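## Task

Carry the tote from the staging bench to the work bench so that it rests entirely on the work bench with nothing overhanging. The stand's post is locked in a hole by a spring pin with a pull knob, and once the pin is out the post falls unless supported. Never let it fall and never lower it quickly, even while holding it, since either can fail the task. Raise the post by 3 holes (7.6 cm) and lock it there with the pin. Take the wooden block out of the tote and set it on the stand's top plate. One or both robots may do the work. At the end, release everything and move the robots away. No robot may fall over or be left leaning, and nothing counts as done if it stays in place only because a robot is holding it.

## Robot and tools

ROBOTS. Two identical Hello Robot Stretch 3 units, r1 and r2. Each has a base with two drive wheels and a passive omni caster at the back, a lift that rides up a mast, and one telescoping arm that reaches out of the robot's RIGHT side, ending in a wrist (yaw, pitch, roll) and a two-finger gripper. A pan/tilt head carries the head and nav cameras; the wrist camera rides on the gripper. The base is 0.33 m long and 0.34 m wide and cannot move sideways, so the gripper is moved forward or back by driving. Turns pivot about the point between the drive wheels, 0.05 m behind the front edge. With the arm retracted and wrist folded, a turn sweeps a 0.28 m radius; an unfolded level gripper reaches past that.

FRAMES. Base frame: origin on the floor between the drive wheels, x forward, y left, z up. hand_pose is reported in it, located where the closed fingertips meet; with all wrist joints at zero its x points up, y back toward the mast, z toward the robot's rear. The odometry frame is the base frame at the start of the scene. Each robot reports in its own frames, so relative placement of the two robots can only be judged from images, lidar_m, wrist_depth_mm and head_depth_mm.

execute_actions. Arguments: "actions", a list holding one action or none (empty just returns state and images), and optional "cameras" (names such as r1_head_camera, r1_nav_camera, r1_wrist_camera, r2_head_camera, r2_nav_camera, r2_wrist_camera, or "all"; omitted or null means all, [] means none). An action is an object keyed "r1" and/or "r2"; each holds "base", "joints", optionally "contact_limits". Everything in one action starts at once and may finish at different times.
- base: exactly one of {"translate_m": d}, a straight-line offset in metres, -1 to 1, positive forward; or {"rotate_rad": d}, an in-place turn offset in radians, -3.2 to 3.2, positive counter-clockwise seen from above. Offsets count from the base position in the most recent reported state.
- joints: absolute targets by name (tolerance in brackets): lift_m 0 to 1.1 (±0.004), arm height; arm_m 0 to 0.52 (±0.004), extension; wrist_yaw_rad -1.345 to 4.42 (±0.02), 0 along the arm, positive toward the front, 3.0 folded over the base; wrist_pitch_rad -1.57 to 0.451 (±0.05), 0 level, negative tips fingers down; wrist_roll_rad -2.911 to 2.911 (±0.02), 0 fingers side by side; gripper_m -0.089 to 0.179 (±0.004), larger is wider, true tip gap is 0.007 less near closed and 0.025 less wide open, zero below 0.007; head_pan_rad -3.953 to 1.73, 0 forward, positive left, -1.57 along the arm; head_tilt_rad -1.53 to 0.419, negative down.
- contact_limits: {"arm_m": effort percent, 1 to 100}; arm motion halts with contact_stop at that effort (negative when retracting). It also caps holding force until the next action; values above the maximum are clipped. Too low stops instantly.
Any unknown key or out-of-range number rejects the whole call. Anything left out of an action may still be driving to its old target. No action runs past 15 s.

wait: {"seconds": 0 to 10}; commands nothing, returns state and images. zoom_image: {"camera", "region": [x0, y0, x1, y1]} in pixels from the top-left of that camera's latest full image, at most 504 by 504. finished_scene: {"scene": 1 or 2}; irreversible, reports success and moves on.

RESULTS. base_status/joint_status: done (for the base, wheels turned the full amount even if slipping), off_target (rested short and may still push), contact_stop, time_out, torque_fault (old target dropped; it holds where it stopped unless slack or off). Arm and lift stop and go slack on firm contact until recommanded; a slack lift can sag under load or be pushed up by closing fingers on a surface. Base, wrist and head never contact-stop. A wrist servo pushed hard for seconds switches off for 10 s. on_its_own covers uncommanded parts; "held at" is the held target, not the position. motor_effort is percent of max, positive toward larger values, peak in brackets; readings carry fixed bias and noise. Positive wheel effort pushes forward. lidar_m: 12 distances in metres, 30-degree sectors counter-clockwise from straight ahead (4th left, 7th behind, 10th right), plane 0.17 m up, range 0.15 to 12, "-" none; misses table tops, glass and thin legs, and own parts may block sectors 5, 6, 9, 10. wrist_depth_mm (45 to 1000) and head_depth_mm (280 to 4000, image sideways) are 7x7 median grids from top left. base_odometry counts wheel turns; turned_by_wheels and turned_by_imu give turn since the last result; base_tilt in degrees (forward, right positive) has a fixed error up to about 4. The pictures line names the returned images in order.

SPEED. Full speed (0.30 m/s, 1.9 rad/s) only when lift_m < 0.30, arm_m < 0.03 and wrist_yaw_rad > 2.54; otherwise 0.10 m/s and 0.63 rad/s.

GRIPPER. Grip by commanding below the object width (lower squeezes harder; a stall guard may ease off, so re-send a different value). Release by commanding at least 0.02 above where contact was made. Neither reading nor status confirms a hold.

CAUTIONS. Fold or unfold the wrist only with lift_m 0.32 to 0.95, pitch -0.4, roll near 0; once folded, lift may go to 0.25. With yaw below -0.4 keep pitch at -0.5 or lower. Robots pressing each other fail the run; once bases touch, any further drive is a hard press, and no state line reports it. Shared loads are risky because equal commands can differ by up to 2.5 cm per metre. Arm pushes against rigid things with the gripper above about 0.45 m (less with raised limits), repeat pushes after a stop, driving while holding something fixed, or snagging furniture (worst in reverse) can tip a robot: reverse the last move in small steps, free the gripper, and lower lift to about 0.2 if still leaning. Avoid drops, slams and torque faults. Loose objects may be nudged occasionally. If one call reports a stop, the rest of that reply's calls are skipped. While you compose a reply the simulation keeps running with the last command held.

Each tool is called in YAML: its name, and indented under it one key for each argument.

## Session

execute_actions:
  actions: []
  cameras: ["r1_nav_camera","r2_nav_camera","r1_head_camera","r2_head_camera"]

Scene clock: 0.00 s.
r1.base_odometry: x=+0.000 y=+0.000 heading=+0.000 (m, m, rad; r1's odometry frame)
r1.turned_by_wheels: +0.000 (rad since the last result)
r1.turned_by_imu: +0.000 (rad since the last result)
r1.base_tilt: forward=-0.9 right=-0.4 (deg)
r1.lidar_m: 1.23 1.39 2.28 2.22 1.03 1.59 3.54 1.36 2.64 2.71 1.43 1.23
r1.head_depth_mm: 1116 1124 1135 1131 1137 1142 1144 / 1144 1144 1149 1157 1156 1164 1162 / 1166 1168 1168 1182 1179 1184 1191 / 1185 1191 1196 1206 1206 1209 1215 / 1212 1217 1223 1226 1225 1237 1236 / 1238 1242 1244 1249 1252 1260 1261 / 1259 1268 1273 1277 1280 1284 1292
r1.base_status: not commanded
r1.joint_positions: lift_m=+0.424 arm_m=+0.002 wrist_yaw_rad=+2.827 wrist_pitch_rad=-0.544 wrist_roll_rad=-0.016 gripper_m=+0.037 head_pan_rad=-0.012 head_tilt_rad=+0.002
r1.joint_status: not commanded
r1.motor_effort: left_wheel=+0 right_wheel=-1 lift_m=+27 arm_m=+0 wrist_yaw_rad=+0 wrist_pitch_rad=+5 wrist_roll_rad=+0 gripper_m=-1 head_pan_rad=+1 head_tilt_rad=+3 (%)
r1.hand_pose: x=+0.0427 y=+0.0498 z=+0.4100 quat_wxyz=(+0.294, +0.697, +0.083, +0.649) (m; r1's base frame)
r1.wrist_depth_mm: - - - - - - - / - - - - - - - / - - - - 952 907 866 / 937 916 877 836 794 773 739 / 794 - 752 717 704 656 636 / 687 659 655 618 - 588 565 / 610 581 - 555 535 515 508
r2.base_odometry: x=+0.000 y=+0.000 heading=+0.000 (m, m, rad; r2's odometry frame)
r2.turned_by_wheels: +0.000 (rad since the last result)
r2.turned_by_imu: +0.000 (rad since the last result)
r2.base_tilt: forward=+0.6 right=+0.6 (deg)
r2.lidar_m: 2.12 1.97 2.37 0.91 1.02 1.65 2.61 1.37 1.13 1.13 1.26 2.01
r2.head_depth_mm: 2395 - - - - 2834 2008 / 2379 3968 - - - 2897 2023 / 2325 3918 - - - 2921 2062 / 2277 3767 - - - 2976 2067 / 2245 3354 - - - 3010 2115 / 2223 3251 - - 2546 2731 1973 / 2172 3171 - - 2394 3141 2169
r2.base_status: not commanded
r2.joint_positions: lift_m=+0.487 arm_m=+0.002 wrist_yaw_rad=+3.002 wrist_pitch_rad=-0.312 wrist_roll_rad=-0.016 gripper_m=+0.037 head_pan_rad=+0.009 head_tilt_rad=-0.011
r2.joint_status: not commanded
r2.motor_effort: left_wheel=+0 right_wheel=+0 lift_m=+27 arm_m=+0 wrist_yaw_rad=+1 wrist_pitch_rad=+7 wrist_roll_rad=+0 gripper_m=+0 head_pan_rad=+1 head_tilt_rad=+1 (%)
r2.hand_pose: x=+0.0117 y=+0.0868 z=+0.5243 quat_wxyz=(+0.158, +0.699, +0.062, +0.695) (m; r2's base frame)
r2.wrist_depth_mm: - - - - - - - / - - - - - - - / - - - - - - - / - - - - - - - / 995 - - - - - - / 797 843 - 835 863 853 858 / 691 694 730 720 716 726 731
pictures: r1_head_camera (sideways: a quarter turn clockwise sets it upright), r1_nav_camera (sideways: a quarter turn counterclockwise sets it upright), r2_head_camera (sideways: a quarter turn clockwise sets it upright), r2_nav_camera (sideways: a quarter turn counterclockwise sets it upright)
Images, in order (width x height): r1_head_camera 896x504, r1_nav_camera 672x504, r2_head_camera 896x504, r2_nav_camera 672x504.

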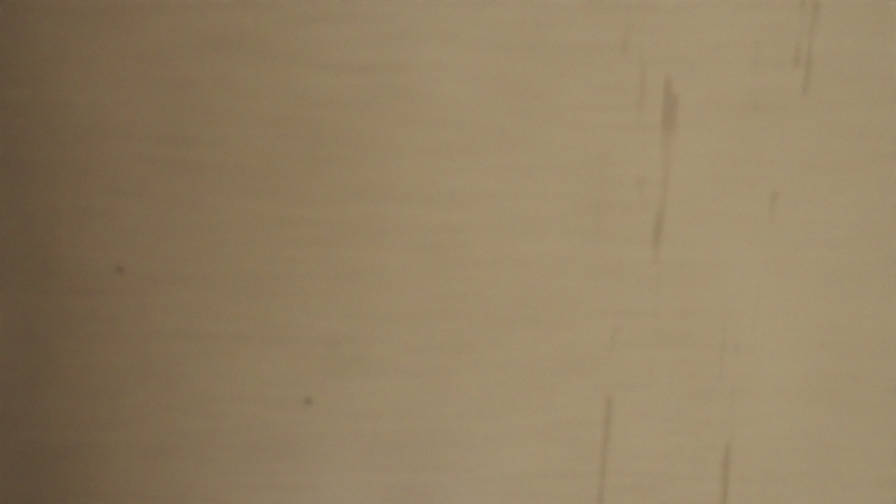

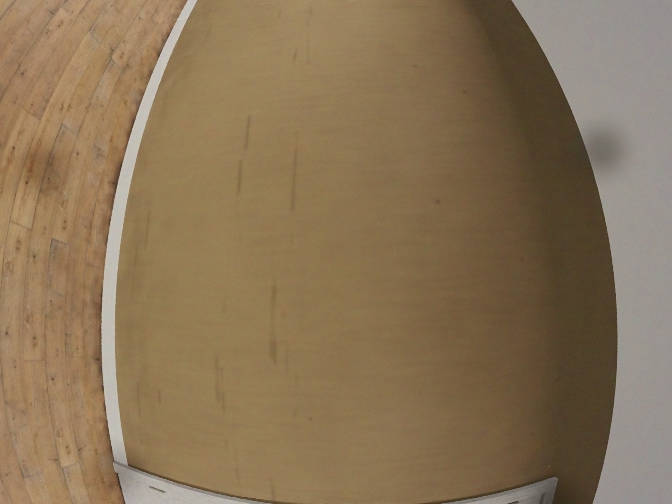

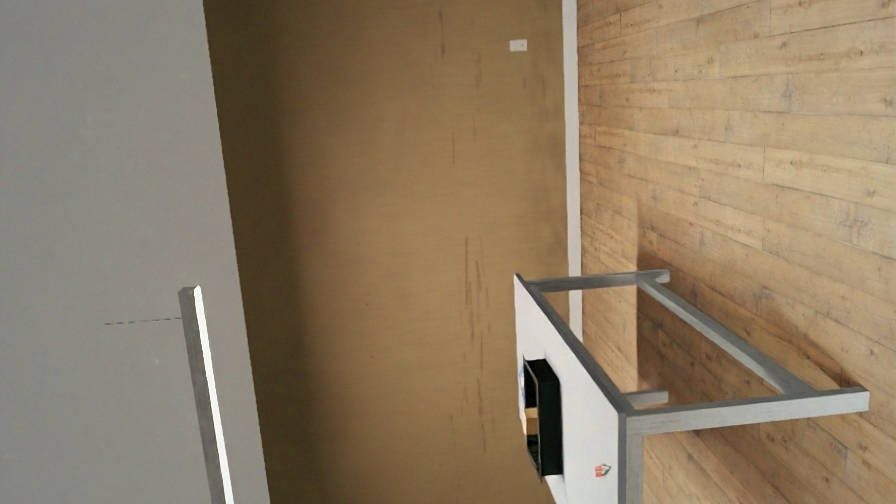

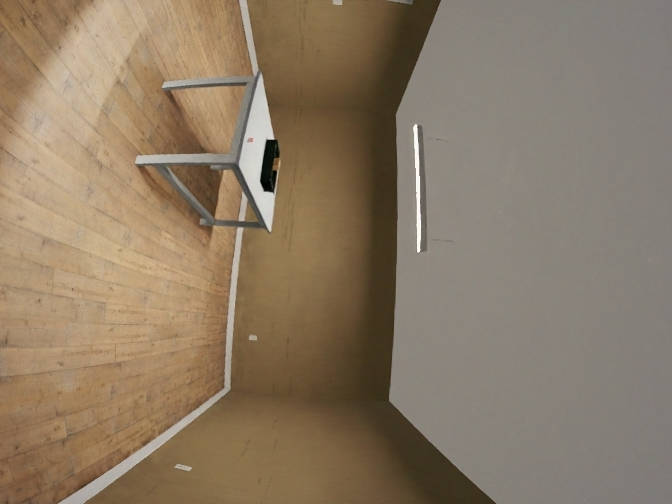

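execute_actions:
  actions:
    - {"r1":{"joints":{"head_pan_rad":1.7,"head_tilt_rad":-0.4}},"r2":{"joints":{"head_pan_rad":1.7,"head_tilt_rad":-0.4}}}
  cameras: ["r1_nav_camera","r2_nav_camera"]

execute_actions:
  actions:
    - {"r1":{"joints":{"head_pan_rad":-2.6}},"r2":{"joints":{"head_pan_rad":-2.6}}}
  cameras: ["r1_nav_camera","r2_nav_camera"]

Scene clock: 1.60 s.
r1.base_odometry: x=+0.000 y=+0.000 heading=+0.000 (m, m, rad; r1's odometry frame)
r1.turned_by_wheels: +0.000 (rad since the last result)
r1.turned_by_imu: +0.000 (rad since the last result)
r1.base_tilt: forward=-0.9 right=-0.4 (deg)
r1.lidar_m: 1.23 1.38 2.28 2.22 1.03 1.58 3.53 1.36 2.64 2.71 1.43 1.23
r1.head_depth_mm: 3853 - - 3314 2286 1739 1398 / 3972 - - 3275 2259 1720 1395 / - - - 3249 2257 1725 1395 / - - - 3233 2243 1710 1388 / - - - 2982 2230 1701 1377 / - - 2316 2821 2211 1699 1382 / - - 2301 1606 2193 - -
r1.base_status: not commanded
r1.joint_positions: lift_m=+0.424 arm_m=+0.002 wrist_yaw_rad=+2.827 wrist_pitch_rad=-0.544 wrist_roll_rad=-0.016 gripper_m=+0.037 head_pan_rad=+1.693 head_tilt_rad=-0.395
r1.joint_status: all done
r1.motor_effort: left_wheel=+0(0) right_wheel=+0(0) lift_m=+27(27) arm_m=+0(0) wrist_yaw_rad=+0(0) wrist_pitch_rad=+4(4) wrist_roll_rad=+1(0) gripper_m=+0(0) head_pan_rad=+4(44) head_tilt_rad=-3(30) (%)
r1.hand_pose: x=+0.0427 y=+0.0498 z=+0.4100 quat_wxyz=(+0.294, +0.697, +0.083, +0.649) (m; r1's base frame)
r1.wrist_depth_mm: - - - - - - - / - - - - - - - / - - - - 947 917 861 / 935 906 869 825 813 760 729 / 790 - 746 710 700 671 636 / 683 654 661 619 - 586 562 / 604 582 - 559 527 523 506
r2.base_odometry: x=+0.000 y=+0.000 heading=+0.000 (m, m, rad; r2's odometry frame)
r2.turned_by_wheels: +0.000 (rad since the last result)
r2.turned_by_imu: +0.000 (rad since the last result)
r2.base_tilt: forward=+0.5 right=+0.6 (deg)
r2.lidar_m: 2.12 1.97 2.37 0.91 1.03 1.65 2.61 1.37 1.13 1.13 1.25 2.01
r2.head_depth_mm: 3046 3319 3513 1227 1077 1537 1313 / 3165 3375 3597 1188 1951 1651 1294 / 3215 3491 3727 1209 1966 1660 1332 / 3315 3642 3835 1235 2006 1691 1388 / 3423 3749 3929 1259 2106 1712 1396 / 3509 3828 - 1290 2130 1770 - / 3632 3990 - 1379 - - -
r2.base_status: not commanded
r2.joint_positions: lift_m=+0.487 arm_m=+0.002 wrist_yaw_rad=+3.002 wrist_pitch_rad=-0.312 wrist_roll_rad=-0.016 gripper_m=+0.037 head_pan_rad=+1.693 head_tilt_rad=-0.395
r2.joint_status: all done
r2.motor_effort: left_wheel=+0(0) right_wheel=+0(0) lift_m=+27(27) arm_m=+0(0) wrist_yaw_rad=+1(1) wrist_pitch_rad=+7(7) wrist_roll_rad=+1(1) gripper_m=+0(0) head_pan_rad=+2(38) head_tilt_rad=-4(32) (%)
r2.hand_pose: x=+0.0117 y=+0.0868 z=+0.5243 quat_wxyz=(+0.158, +0.699, +0.062, +0.695) (m; r2's base frame)
r2.wrist_depth_mm: - - - - - - - / - - - - - - - / - - - - - - - / - - - - - - - / - - - - - - - / 805 826 - 837 879 850 825 / 708 716 726 695 724 733 718
pictures: r1_nav_camera (sideways: a quarter turn counterclockwise sets it upright), r2_nav_camera (sideways: a quarter turn counterclockwise sets it upright)
Images, in order (width x height): r1_nav_camera 672x504, r2_nav_camera 672x504.

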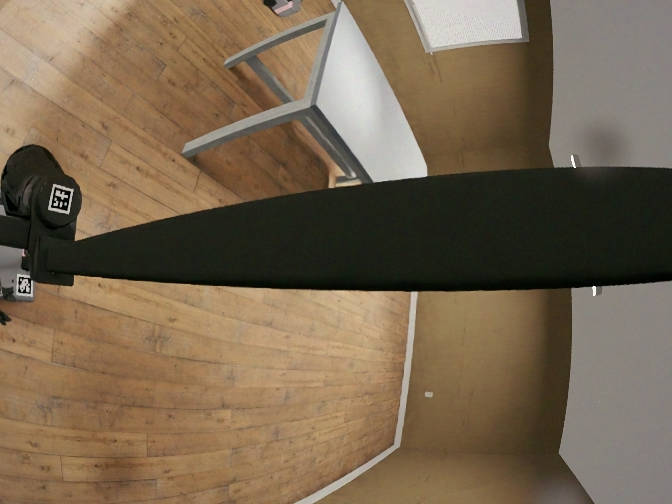

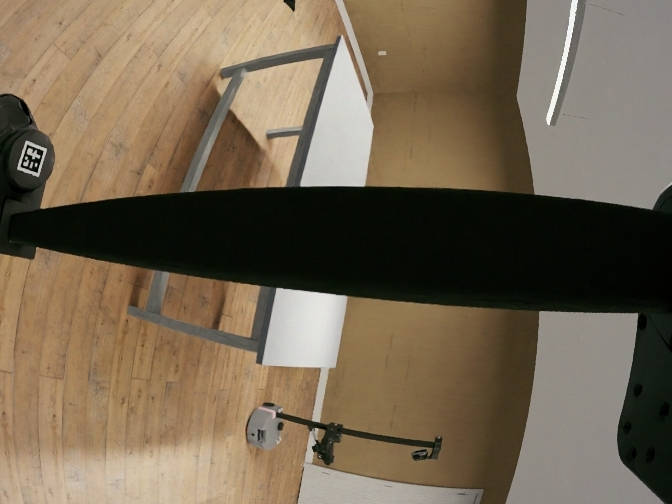

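Scene clock: 3.90 s.
r1.base_odometry: x=+0.000 y=+0.000 heading=+0.000 (m, m, rad; r1's odometry frame)
r1.turned_by_wheels: +0.000 (rad since the last result)
r1.turned_by_imu: +0.001 (rad since the last result)
r1.base_tilt: forward=-1.0 right=-0.4 (deg)
r1.lidar_m: 1.23 1.38 2.28 2.22 1.03 1.58 3.53 1.36 2.65 2.71 1.43 1.23
r1.head_depth_mm: 3294 3503 3737 3320 2274 1731 1400 / 3528 3761 - 3260 2255 1734 1407 / 3837 - - 3057 2148 1724 1391 / - - - 2849 2225 1719 1392 / - - - 1636 2137 1697 1379 / - - 2035 1510 2121 1698 1379 / - - 2015 2806 2202 1689 1364
r1.base_status: not commanded
r1.joint_positions: lift_m=+0.424 arm_m=+0.002 wrist_yaw_rad=+2.827 wrist_pitch_rad=-0.544 wrist_roll_rad=-0.016 gripper_m=+0.037 head_pan_rad=-2.593 head_tilt_rad=-0.395
r1.joint_status: all done
r1.motor_effort: left_wheel=+0(1) right_wheel=+0(0) lift_m=+27(27) arm_m=+1(0) wrist_yaw_rad=+0(0) wrist_pitch_rad=+4(4) wrist_roll_rad=+0(0) gripper_m=+0(1) head_pan_rad=-2(43) head_tilt_rad=-2(3) (%)
r1.hand_pose: x=+0.0427 y=+0.0498 z=+0.4100 quat_wxyz=(+0.294, +0.697, +0.083, +0.649) (m; r1's base frame)
r1.wrist_depth_mm: - - - - - - - / - - - - - - - / - - - - 945 907 876 / 943 920 860 835 799 775 734 / 806 - 746 726 693 660 633 / 692 663 659 613 - 584 564 / 598 588 - 561 531 522 504
r2.base_odometry: x=+0.000 y=+0.000 heading=+0.000 (m, m, rad; r2's odometry frame)
r2.turned_by_wheels: +0.000 (rad since the last result)
r2.turned_by_imu: +0.000 (rad since the last result)
r2.base_tilt: forward=+0.5 right=+0.6 (deg)
r2.lidar_m: 2.13 1.97 2.37 0.91 1.03 1.65 2.62 1.36 1.13 1.13 1.26 2.01
r2.head_depth_mm: 2131 2319 2540 2649 2061 1622 1334 / 1827 1969 2164 2338 2090 1653 1356 / 1605 1732 1852 2025 2050 1661 1367 / 1437 1540 1627 1758 1879 1679 1372 / 1303 1379 1469 1564 1686 1676 1400 / 1195 1259 1335 1404 1492 1576 1407 / 1101 1161 1207 1279 1356 1431 1413
r2.base_status: not commanded
r2.joint_positions: lift_m=+0.487 arm_m=+0.002 wrist_yaw_rad=+3.002 wrist_pitch_rad=-0.312 wrist_roll_rad=-0.016 gripper_m=+0.037 head_pan_rad=-2.593 head_tilt_rad=-0.395
r2.joint_status: all done
r2.motor_effort: left_wheel=+0(0) right_wheel=+0(0) lift_m=+26(27) arm_m=+0(0) wrist_yaw_rad=+1(1) wrist_pitch_rad=+7(7) wrist_roll_rad=+0(0) gripper_m=-1(0) head_pan_rad=-2(35) head_tilt_rad=-3(3) (%)
r2.hand_pose: x=+0.0117 y=+0.0868 z=+0.5243 quat_wxyz=(+0.158, +0.699, +0.062, +0.695) (m; r2's base frame)
r2.wrist_depth_mm: - - - - - - - / - - - - - - - / - - - - - - - / - - - - - - - / 996 999 - - - - - / 849 843 - 830 894 849 850 / 693 701 718 714 713 727 710
pictures: r1_nav_camera (sideways: a quarter turn counterclockwise sets it upright), r2_nav_camera (sideways: a quarter turn counterclockwise sets it upright)
Images, in order (width x height): r1_nav_camera 672x504, r2_nav_camera 672x504.

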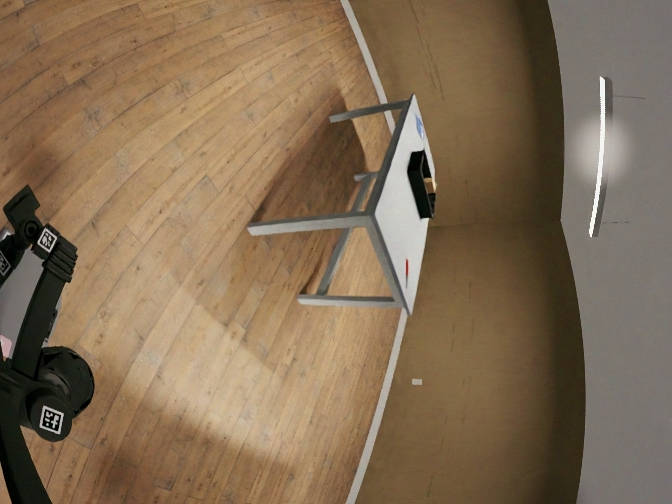

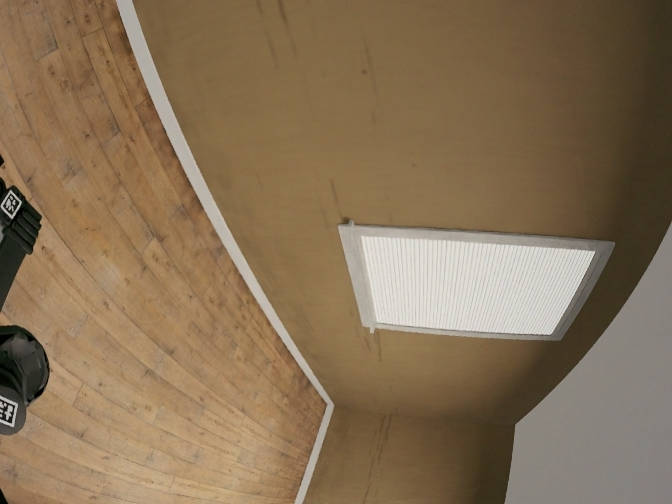

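execute_actions:
  actions:
    - {"r1":{"joints":{"head_pan_rad":1.7,"head_tilt_rad":-0.5}},"r2":{"joints":{"head_pan_rad":1.7,"head_tilt_rad":-0.5}}}
  cameras: ["r1_nav_camera","r2_nav_camera"]

Scene clock: 6.50 s.
r1.base_odometry: x=+0.000 y=+0.000 heading=+0.000 (m, m, rad; r1's odometry frame)
r1.turned_by_wheels: +0.000 (rad since the last result)
r1.turned_by_imu: +0.001 (rad since the last result)
r1.base_tilt: forward=-1.0 right=-0.4 (deg)
r1.lidar_m: 1.23 1.39 2.28 2.22 1.03 1.59 3.53 1.36 2.65 2.71 1.43 1.23
r1.head_depth_mm: 3863 - - 2683 1988 1584 1308 / 3967 - - 2678 1975 1574 1308 / - - - 2636 1960 1567 1304 / - - - 2642 1944 1558 1298 / - - 2328 2515 1964 1560 1293 / - - 1752 2609 1950 1549 1303 / - - 1618 2482 - - -
r1.base_status: not commanded
r1.joint_positions: lift_m=+0.424 arm_m=+0.002 wrist_yaw_rad=+2.827 wrist_pitch_rad=-0.544 wrist_roll_rad=-0.016 gripper_m=+0.037 head_pan_rad=+1.693 head_tilt_rad=-0.494
r1.joint_status: all done
r1.motor_effort: left_wheel=+0(0) right_wheel=+0(0) lift_m=+27(27) arm_m=+0(0) wrist_yaw_rad=+0(0) wrist_pitch_rad=+5(4) wrist_roll_rad=+0(0) gripper_m=+0(1) head_pan_rad=+4(45) head_tilt_rad=-3(16) (%)
r1.hand_pose: x=+0.0427 y=+0.0498 z=+0.4100 quat_wxyz=(+0.294, +0.697, +0.083, +0.649) (m; r1's base frame)
r1.wrist_depth_mm: - - - - - - - / - - - - - - - / - - - - 937 884 870 / 939 915 879 840 798 749 736 / 782 - 746 717 699 664 638 / 686 659 657 616 - 586 568 / 601 582 - 560 526 523 504
r2.base_odometry: x=+0.000 y=+0.000 heading=+0.000 (m, m, rad; r2's odometry frame)
r2.turned_by_wheels: +0.000 (rad since the last result)
r2.turned_by_imu: +0.000 (rad since the last result)
r2.base_tilt: forward=+0.6 right=+0.6 (deg)
r2.lidar_m: 2.12 1.97 2.38 0.91 1.03 1.65 2.62 1.37 1.13 1.13 1.25 2.02
r2.head_depth_mm: 3104 3369 1454 1064 1764 1478 1260 / 3137 3438 1390 1056 1844 1404 1267 / 3226 3594 1435 1098 1886 1453 1282 / 3319 3639 1458 1126 1897 1471 1293 / 3442 3811 1490 1194 1925 1480 1334 / 3500 3890 1536 1227 2002 - - / 3645 - 1685 - - - -
r2.base_status: not commanded
r2.joint_positions: lift_m=+0.487 arm_m=+0.002 wrist_yaw_rad=+3.002 wrist_pitch_rad=-0.312 wrist_roll_rad=-0.016 gripper_m=+0.037 head_pan_rad=+1.693 head_tilt_rad=-0.494
r2.joint_status: all done
r2.motor_effort: left_wheel=+0(0) right_wheel=+0(0) lift_m=+27(26) arm_m=+0(0) wrist_yaw_rad=+1(0) wrist_pitch_rad=+7(7) wrist_roll_rad=+1(0) gripper_m=+0(0) head_pan_rad=+3(35) head_tilt_rad=-4(16) (%)
r2.hand_pose: x=+0.0117 y=+0.0868 z=+0.5243 quat_wxyz=(+0.158, +0.699, +0.062, +0.695) (m; r2's base frame)
r2.wrist_depth_mm: - - - - - - - / - - - - - - - / - - - - - - - / - - - - - - - / - 993 - - - - - / 814 828 - 858 883 859 850 / 688 701 717 701 702 714 713
pictures: r1_nav_camera (sideways: a quarter turn counterclockwise sets it upright), r2_nav_camera (sideways: a quarter turn counterclockwise sets it upright)
Images, in order (width x height): r1_nav_camera 672x504, r2_nav_camera 672x504.

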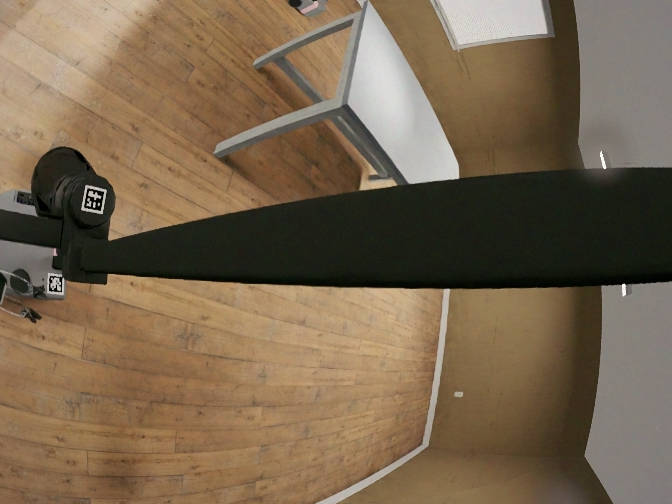

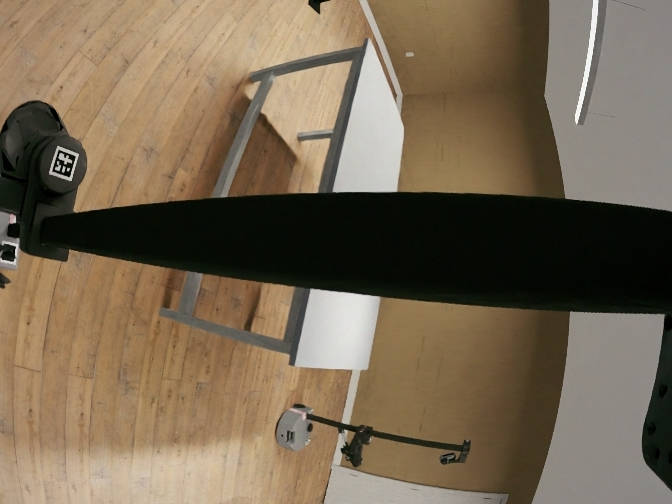

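execute_actions:
  actions:
    - {"r2":{"joints":{"head_pan_rad":-3.6,"head_tilt_rad":-0.5}}}
  cameras: ["r2_nav_camera"]

Scene clock: 9.30 s.
r1.base_odometry: x=+0.000 y=+0.000 heading=+0.000 (m, m, rad; r1's odometry frame)
r1.turned_by_wheels: +0.000 (rad since the last result)
r1.turned_by_imu: +0.001 (rad since the last result)
r1.base_tilt: forward=-0.8 right=-0.5 (deg)
r1.lidar_m: 1.23 1.38 2.29 2.22 1.03 1.58 3.54 1.36 2.65 2.71 1.43 1.23
r1.head_depth_mm: 3839 - - 2708 1998 1583 1305 / 3968 - - 2666 1976 1576 1302 / - - - 2642 1968 1571 1303 / - - 3986 2645 1949 1564 1300 / - - 2336 2501 1951 1544 1286 / - - 1762 2607 1941 1546 1308 / - - 1615 2479 - - -
r1.base_status: not commanded
r1.joint_positions: lift_m=+0.424 arm_m=+0.002 wrist_yaw_rad=+2.827 wrist_pitch_rad=-0.544 wrist_roll_rad=-0.016 gripper_m=+0.037 head_pan_rad=+1.693 head_tilt_rad=-0.494
r1.joint_status: not commanded
r1.motor_effort: left_wheel=+1(0) right_wheel=+0(0) lift_m=+27(27) arm_m=+0(1) wrist_yaw_rad=+1(0) wrist_pitch_rad=+4(4) wrist_roll_rad=+0(0) gripper_m=+0(0) head_pan_rad=+5(3) head_tilt_rad=-3(4) (%)
r1.hand_pose: x=+0.0427 y=+0.0498 z=+0.4100 quat_wxyz=(+0.294, +0.697, +0.083, +0.649) (m; r1's base frame)
r1.wrist_depth_mm: - - - - - - - / - - - - - - - / - - - - 967 896 854 / 946 913 870 847 802 767 738 / 801 - 745 719 693 653 635 / 694 663 662 615 - 585 562 / 602 585 - 555 535 528 501
r2.base_odometry: x=+0.000 y=+0.000 heading=+0.000 (m, m, rad; r2's odometry frame)
r2.turned_by_wheels: +0.000 (rad since the last result)
r2.turned_by_imu: +0.000 (rad since the last result)
r2.base_tilt: forward=+0.4 right=+0.6 (deg)
r2.lidar_m: 2.12 1.97 2.37 0.91 1.03 1.65 2.61 1.37 1.13 1.13 1.26 2.01
r2.head_depth_mm: 3925 - 1776 2093 1829 1493 1259 / 3884 - 3361 2391 1848 1505 1268 / 3735 - 3279 2460 1882 1532 1278 / 3665 - 3532 2495 1905 1544 1302 / 3537 3885 3638 2536 1943 1561 1309 / 3440 3797 3776 2552 1958 1570 1316 / 3354 3656 3841 2616 1988 1590 1327
r2.base_status: not commanded
r2.joint_positions: lift_m=+0.487 arm_m=+0.002 wrist_yaw_rad=+3.002 wrist_pitch_rad=-0.312 wrist_roll_rad=-0.016 gripper_m=+0.037 head_pan_rad=-3.593 head_tilt_rad=-0.494
r2.joint_status: all done
r2.motor_effort: left_wheel=+0(0) right_wheel=+0(0) lift_m=+26(26) arm_m=+0(0) wrist_yaw_rad=+1(1) wrist_pitch_rad=+7(7) wrist_roll_rad=+1(1) gripper_m=-1(0) head_pan_rad=-2(36) head_tilt_rad=-4(3) (%)
r2.hand_pose: x=+0.0117 y=+0.0868 z=+0.5243 quat_wxyz=(+0.158, +0.699, +0.062, +0.695) (m; r2's base frame)
r2.wrist_depth_mm: - - - - - - - / - - - - - - - / - - - - - - - / - - - - - - - / 997 - - - - - - / 836 816 - 834 884 852 859 / 702 712 733 727 707 709 718
pictures: r2_nav_camera (sideways: a quarter turn counterclockwise sets it upright)
Images, in order (width x height): r2_nav_camera 672x504.

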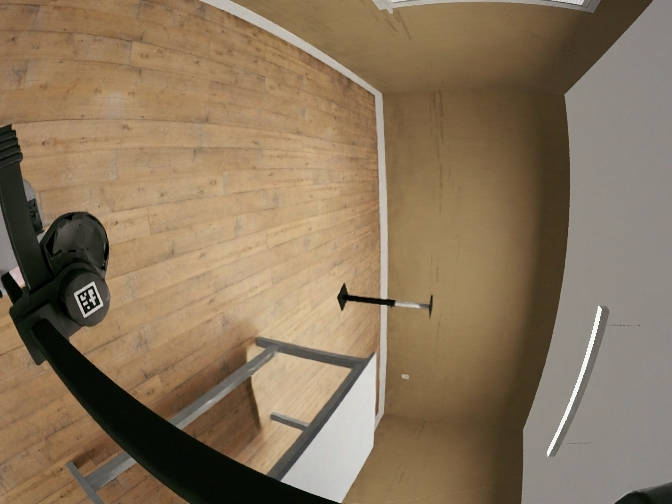

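execute_actions:
  actions:
    - {"r1":{"base":{"rotate_rad":-2.6},"joints":{"head_pan_rad":0,"head_tilt_rad":-0.5,"lift_m":0.28}},"r2":{"base":{"rotate_rad":3.14},"joints":{"head_pan_rad":0,"head_tilt_rad":-0.5,"lift_m":0.28}}}
  cameras: ["r1_nav_camera","r2_nav_camera"]

Scene clock: 13.63 s.
r1.base_odometry: x=+0.000 y=+0.000 heading=-2.600 (m, m, rad; r1's odometry frame)
r1.turned_by_wheels: -2.600 (rad since the last result)
r1.turned_by_imu: -2.553 (rad since the last result)
r1.base_tilt: forward=-1.0 right=-0.4 (deg)
r1.lidar_m: 1.36 2.64 2.49 1.40 1.23 1.23 1.42 2.45 2.22 1.03 1.59 3.55
r1.head_depth_mm: 3321 3587 3719 2678 1981 1574 1302 / 3587 3828 3917 2688 1993 1574 1302 / 3919 - 1950 2415 1973 1566 1298 / - - 1780 2496 1957 1556 1294 / - - 1624 2377 1808 1552 1291 / - - 1625 2498 1941 1550 1290 / 3877 - 1864 2571 1921 1536 1281
r1.base_status: done
r1.joint_positions: lift_m=+0.280 arm_m=+0.002 wrist_yaw_rad=+2.827 wrist_pitch_rad=-0.544 wrist_roll_rad=-0.016 gripper_m=+0.037 head_pan_rad=+0.007 head_tilt_rad=-0.494
r1.joint_status: all done
r1.motor_effort: left_wheel=+2(9) right_wheel=-2(8) lift_m=+22(23) arm_m=+0(0) wrist_yaw_rad=+0(0) wrist_pitch_rad=+5(5) wrist_roll_rad=+0(0) gripper_m=+0(0) head_pan_rad=-3(43) head_tilt_rad=-3(2) (%)
r1.hand_pose: x=+0.0427 y=+0.0498 z=+0.2657 quat_wxyz=(+0.294, +0.697, +0.084, +0.649) (m; r1's base frame)
r1.wrist_depth_mm: - - - - - - 959 / - - - 933 870 805 786 / - 826 787 742 706 664 629 / - 677 645 604 585 561 532 / 581 - 553 529 515 484 468 / 505 - - 456 - 430 413 / 462 - - - 393 383 373
r2.base_odometry: x=+0.000 y=+0.000 heading=+3.140 (m, m, rad; r2's odometry frame)
r2.turned_by_wheels: +3.140 (rad since the last result)
r2.turned_by_imu: +3.060 (rad since the last result)
r2.base_tilt: forward=+0.6 right=+0.7 (deg)
r2.lidar_m: 2.75 1.39 1.13 1.13 1.24 1.94 2.28 1.97 2.47 0.91 1.01 1.58
r2.head_depth_mm: 3409 3714 3362 2371 1844 1487 1256 / 3423 3800 3414 2395 1866 1507 1273 / 3481 3818 3493 2419 1887 1524 1278 / 3498 3921 3557 2476 1904 1538 1298 / 3606 3942 3629 2549 1924 1558 1311 / 3064 3048 3077 2556 1965 1579 1324 / 2382 2375 2380 2349 1978 1605 1328
r2.base_status: done
r2.joint_positions: lift_m=+0.280 arm_m=+0.002 wrist_yaw_rad=+3.002 wrist_pitch_rad=-0.314 wrist_roll_rad=-0.016 gripper_m=+0.037 head_pan_rad=-0.007 head_tilt_rad=-0.495
r2.joint_status: all done
r2.motor_effort: left_wheel=-1(7) right_wheel=+1(10) lift_m=+24(25) arm_m=+0(0) wrist_yaw_rad=+1(1) wrist_pitch_rad=+8(8) wrist_roll_rad=+1(1) gripper_m=-1(0) head_pan_rad=+4(37) head_tilt_rad=-3(3) (%)
r2.hand_pose: x=+0.0117 y=+0.0867 z=+0.3169 quat_wxyz=(+0.159, +0.698, +0.063, +0.695) (m; r2's base frame)
r2.wrist_depth_mm: - - - - - - - / - - - - - - - / - - - - - - - / 860 874 887 894 895 883 930 / 665 670 - 680 703 691 694 / 558 555 - 560 585 561 561 / 460 484 - - 474 478 481
pictures: r1_nav_camera (sideways: a quarter turn counterclockwise sets it upright), r2_nav_camera (sideways: a quarter turn counterclockwise sets it upright)
Images, in order (width x height): r1_nav_camera 672x504, r2_nav_camera 672x504.

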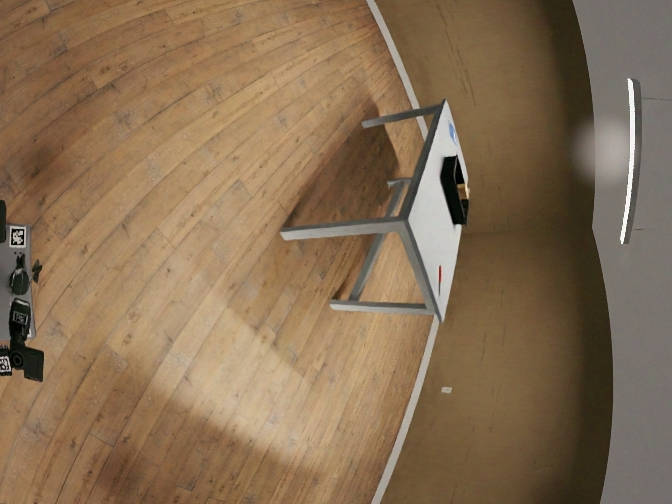

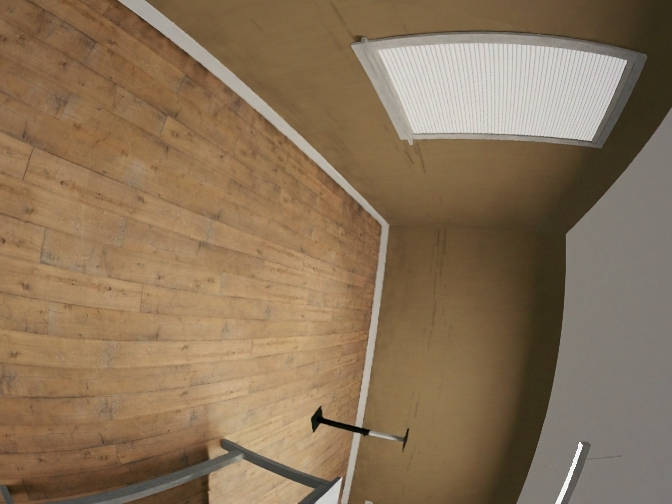

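execute_actions:
  actions:
    - {"r1":{"base":{"translate_m":0.75}},"r2":{"base":{"translate_m":1.0}}}
  cameras: []

execute_actions:
  actions:
    - {"r1":{"base":{"rotate_rad":0.72}},"r2":{"base":{"translate_m":1.0}}}
  cameras: []

execute_actions:
  actions:
    - {"r1":{"base":{"translate_m":1.0},"joints":{"head_pan_rad":-0.8,"head_tilt_rad":-0.6}},"r2":{"base":{"rotate_rad":-1.2}}}
  cameras: ["r1_nav_camera","r2_nav_camera"]

Scene clock: 19.00 s.
r1.base_odometry: x=-0.643 y=-0.387 heading=-2.600 (m, m, rad; r1's odometry frame)
r1.turned_by_wheels: +0.000 (rad since the last result)
r1.turned_by_imu: +0.003 (rad since the last result)
r1.base_tilt: forward=-0.9 right=-0.5 (deg)
r1.lidar_m: 0.66 0.63 3.56 2.03 1.74 1.76 2.03 3.50 1.20 1.49 3.01 3.00
r1.head_depth_mm: 2832 3011 3247 2681 1988 1578 1310 / 3051 3275 3467 2331 1917 1571 1304 / 3309 3572 3764 1126 1899 1490 1292 / 3605 3915 - 1082 1649 1553 1295 / 3890 - 3933 1075 895 1549 1284 / 3730 3973 1452 1069 826 1419 1019 / 3401 3656 1324 1060 795 1454 1278
r1.base_status: done
r1.joint_positions: lift_m=+0.280 arm_m=+0.002 wrist_yaw_rad=+2.827 wrist_pitch_rad=-0.544 wrist_roll_rad=-0.016 gripper_m=+0.037 head_pan_rad=+0.007 head_tilt_rad=-0.495
r1.joint_status: not commanded
r1.motor_effort: left_wheel=+2(9) right_wheel=-1(5) lift_m=+22(22) arm_m=+0(0) wrist_yaw_rad=+1(0) wrist_pitch_rad=+5(5) wrist_roll_rad=+0(0) gripper_m=-1(0) head_pan_rad=-4(3) head_tilt_rad=-4(3) (%)
r1.hand_pose: x=+0.0427 y=+0.0497 z=+0.2656 quat_wxyz=(+0.294, +0.697, +0.084, +0.649) (m; r1's base frame)
r1.wrist_depth_mm: - - - - - - 987 / - - 997 935 865 815 762 / - 823 777 748 698 658 634 / - 660 637 614 583 560 534 / 583 - 553 524 516 486 469 / 511 - - 454 - 429 415 / 459 - - - 390 382 372
r2.base_odometry: x=-1.000 y=+0.002 heading=+3.140 (m, m, rad; r2's odometry frame)
r2.turned_by_wheels: +0.000 (rad since the last result)
r2.turned_by_imu: -0.001 (rad since the last result)
r2.base_tilt: forward=+0.4 right=+0.5 (deg)
r2.lidar_m: 2.36 1.19 0.97 0.96 1.06 1.66 2.94 1.34 1.09 1.08 2.17 2.16
r2.head_depth_mm: 2563 2799 2999 2334 1835 1495 1261 / 2564 2830 3066 2398 1854 1510 1273 / 2594 2858 3116 2411 1890 1514 1282 / 2633 2904 3128 2494 1902 1542 1293 / 2684 2931 3160 2520 1918 1552 1312 / 2609 2622 2622 2422 1957 1573 1325 / 2030 2036 2040 2025 1898 1594 1327
r2.base_status: done
r2.joint_positions: lift_m=+0.280 arm_m=+0.002 wrist_yaw_rad=+3.002 wrist_pitch_rad=-0.314 wrist_roll_rad=-0.016 gripper_m=+0.037 head_pan_rad=-0.007 head_tilt_rad=-0.495
r2.joint_status: not commanded
r2.motor_effort: left_wheel=-1(6) right_wheel=+1(8) lift_m=+24(24) arm_m=+0(0) wrist_yaw_rad=+1(1) wrist_pitch_rad=+8(8) wrist_roll_rad=+1(1) gripper_m=+0(0) head_pan_rad=+3(2) head_tilt_rad=-3(4) (%)
r2.hand_pose: x=+0.0117 y=+0.0867 z=+0.3169 quat_wxyz=(+0.159, +0.698, +0.063, +0.695) (m; r2's base frame)
r2.wrist_depth_mm: - - 945 915 951 900 898 / - - 985 990 - 997 986 / - - - - - - - / 867 861 892 891 904 901 926 / 665 673 - 674 726 694 704 / 557 553 - 555 582 553 568 / 464 481 - - 468 475 476
pictures: none
No camera images: the call's "cameras" was empty. Leave "cameras" out to get every camera's image.

Scene clock: 24.10 s.
r1.base_odometry: x=-0.643 y=-0.387 heading=-1.880 (m, m, rad; r1's odometry frame)
r1.turned_by_wheels: +0.720 (rad since the last result)
r1.turned_by_imu: +0.708 (rad since the last result)
r1.base_tilt: forward=-0.9 right=-0.3 (deg)
r1.lidar_m: 2.01 2.72 1.85 1.74 1.80 2.32 2.61 1.20 3.20 2.99 1.08 0.63
r1.head_depth_mm: 3180 3414 1472 1105 818 810 1275 / 3129 3367 1567 1098 884 1523 983 / 3090 3384 1672 2315 1974 1561 1295 / 3079 3354 3561 2512 1952 1556 1292 / 2999 3312 3538 2625 1956 1553 1290 / 3057 3317 3553 2599 1944 1544 1283 / 2989 3275 3516 2573 1934 1534 1282
r1.base_status: done
r1.joint_positions: lift_m=+0.280 arm_m=+0.002 wrist_yaw_rad=+2.827 wrist_pitch_rad=-0.544 wrist_roll_rad=-0.016 gripper_m=+0.037 head_pan_rad=+0.007 head_tilt_rad=-0.495
r1.joint_status: not commanded
r1.motor_effort: left_wheel=-1(5) right_wheel=+2(9) lift_m=+22(22) arm_m=+0(0) wrist_yaw_rad=+0(1) wrist_pitch_rad=+5(5) wrist_roll_rad=+0(0) gripper_m=+0(0) head_pan_rad=-3(3) head_tilt_rad=-3(3) (%)
r1.hand_pose: x=+0.0427 y=+0.0497 z=+0.2656 quat_wxyz=(+0.294, +0.697, +0.084, +0.649) (m; r1's base frame)
r1.wrist_depth_mm: - - - - - - 988 / - - - 938 876 822 774 / - 835 774 737 707 666 630 / - 674 640 615 588 564 542 / 582 - 549 530 512 481 467 / 501 - - 456 - 431 414 / 459 - - - 391 381 371
r2.base_odometry: x=-2.000 y=+0.003 heading=+3.140 (m, m, rad; r2's odometry frame)
r2.turned_by_wheels: +0.000 (rad since the last result)
r2.turned_by_imu: -0.001 (rad since the last result)
r2.base_tilt: forward=+0.5 right=+0.5 (deg)
r2.lidar_m: 1.97 1.00 0.81 0.81 0.88 1.38 3.95 1.54 1.34 4.00 1.61 2.05
r2.head_depth_mm: 1694 1852 2043 2212 1835 1484 1260 / 1718 1888 2083 2254 1837 1511 1273 / 1737 1900 2106 2287 1880 1525 1284 / 1751 1926 2148 2321 1901 1548 1296 / 1776 1974 2179 2369 1926 1555 1305 / 1809 1977 2123 2183 1954 1577 1321 / 1691 1686 1693 1699 1700 1555 1333
r2.base_status: done
r2.joint_positions: lift_m=+0.280 arm_m=+0.002 wrist_yaw_rad=+3.002 wrist_pitch_rad=-0.314 wrist_roll_rad=-0.016 gripper_m=+0.037 head_pan_rad=-0.007 head_tilt_rad=-0.495
r2.joint_status: not commanded
r2.motor_effort: left_wheel=-1(7) right_wheel=+1(8) lift_m=+24(24) arm_m=+0(0) wrist_yaw_rad=+1(1) wrist_pitch_rad=+8(8) wrist_roll_rad=+0(1) gripper_m=+0(1) head_pan_rad=+2(2) head_tilt_rad=-3(4) (%)
r2.hand_pose: x=+0.0117 y=+0.0867 z=+0.3169 quat_wxyz=(+0.159, +0.698, +0.063, +0.695) (m; r2's base frame)
r2.wrist_depth_mm: 817 - 777 787 779 775 758 / 878 - 843 860 831 835 825 / 938 919 907 910 894 891 896 / 869 848 895 865 894 882 917 / 666 669 - 690 727 687 700 / 547 541 - 557 581 564 570 / 463 483 - - 482 476 480
pictures: none
No camera images: the call's "cameras" was empty. Leave "cameras" out to get every camera's image.

Scene clock: 29.20 s.
r1.base_odometry: x=-0.947 y=-1.339 heading=-1.880 (m, m, rad; r1's odometry frame)
r1.turned_by_wheels: +0.000 (rad since the last result)
r1.turned_by_imu: +0.003 (rad since the last result)
r1.base_tilt: forward=-1.0 right=-0.5 (deg)
r1.lidar_m: 1.02 2.64 1.95 1.81 1.85 2.43 2.17 0.43 0.90 0.85 0.86 1.12
r1.head_depth_mm: 2656 2861 2988 843 708 600 508 / 2818 3069 3168 860 703 584 506 / 3022 3320 3139 857 701 579 505 / 3244 3581 3090 819 716 592 503 / 3114 3439 1260 911 670 590 501 / 2822 3100 1246 909 712 588 1144 / 2588 2807 2847 902 708 600 1213
r1.base_status: done
r1.joint_positions: lift_m=+0.280 arm_m=+0.002 wrist_yaw_rad=+2.827 wrist_pitch_rad=-0.545 wrist_roll_rad=-0.016 gripper_m=+0.037 head_pan_rad=-0.793 head_tilt_rad=-0.593
r1.joint_status: all done
r1.motor_effort: left_wheel=-1(6) right_wheel=+1(10) lift_m=+22(22) arm_m=+0(0) wrist_yaw_rad=+1(1) wrist_pitch_rad=+5(5) wrist_roll_rad=+0(0) gripper_m=-1(0) head_pan_rad=-4(37) head_tilt_rad=-4(18) (%)
r1.hand_pose: x=+0.0427 y=+0.0497 z=+0.2656 quat_wxyz=(+0.294, +0.697, +0.084, +0.648) (m; r1's base frame)
r1.wrist_depth_mm: - - - - - - 973 / - - 998 931 886 821 774 / - 824 779 738 697 662 627 / - 672 637 612 584 556 537 / 587 - 548 528 514 488 467 / 504 - - 458 - 430 415 / 457 - - - 393 385 373
r2.base_odometry: x=-2.000 y=+0.004 heading=+1.940 (m, m, rad; r2's odometry frame)
r2.turned_by_wheels: -1.200 (rad since the last result)
r2.turned_by_imu: -1.168 (rad since the last result)
r2.base_tilt: forward=+0.5 right=+0.5 (deg)
r2.lidar_m: 1.61 2.11 2.04 1.12 0.83 0.81 0.84 1.17 3.38 1.73 1.34 3.98
r2.head_depth_mm: 3458 3747 3315 2348 1833 1489 1264 / 3615 3927 3406 2385 1843 1505 1273 / 3770 - 3486 2357 1898 1524 1283 / 3593 3766 3341 2490 1904 1548 1297 / 3060 3269 3369 2549 1932 1563 1305 / 2678 2801 3020 2574 1962 1574 1317 / 2382 2507 2621 2591 1997 1592 1324
r2.base_status: done
r2.joint_positions: lift_m=+0.280 arm_m=+0.002 wrist_yaw_rad=+3.002 wrist_pitch_rad=-0.314 wrist_roll_rad=-0.016 gripper_m=+0.037 head_pan_rad=-0.007 head_tilt_rad=-0.495
r2.joint_status: not commanded
r2.motor_effort: left_wheel=+1(9) right_wheel=-1(7) lift_m=+24(24) arm_m=+0(0) wrist_yaw_rad=+1(1) wrist_pitch_rad=+8(8) wrist_roll_rad=+1(0) gripper_m=+0(0) head_pan_rad=+3(2) head_tilt_rad=-2(4) (%)
r2.hand_pose: x=+0.0117 y=+0.0867 z=+0.3169 quat_wxyz=(+0.159, +0.698, +0.063, +0.695) (m; r2's base frame)
r2.wrist_depth_mm: 703 - - - - - - / 719 - - - - - - / 733 835 - - - - - / 762 829 874 889 870 880 917 / 683 658 - 671 719 699 705 / 543 547 - 557 594 570 567 / 465 478 - - 475 476 480
pictures: r1_nav_camera (sideways: a quarter turn counterclockwise sets it upright), r2_nav_camera (sideways: a quarter turn counterclockwise sets it upright)
Images, in order (width x height): r1_nav_camera 672x504, r2_nav_camera 672x504.

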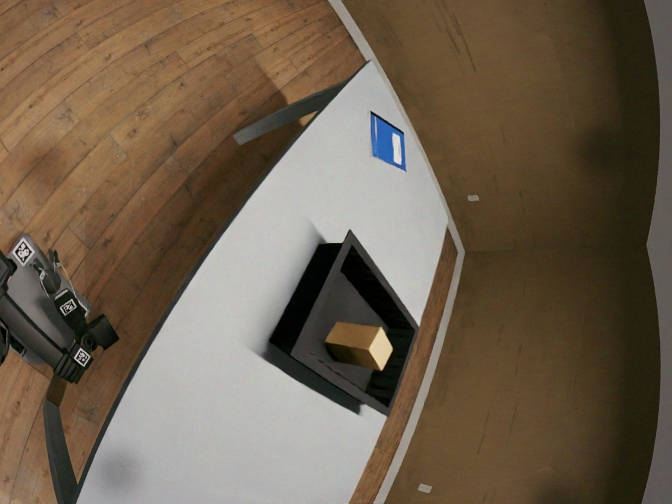

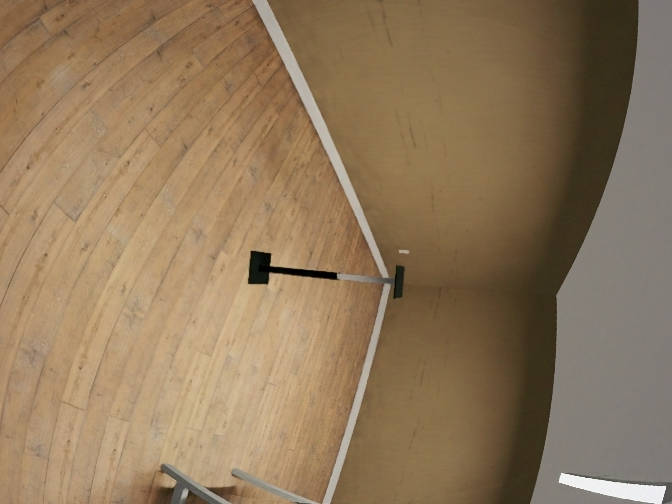

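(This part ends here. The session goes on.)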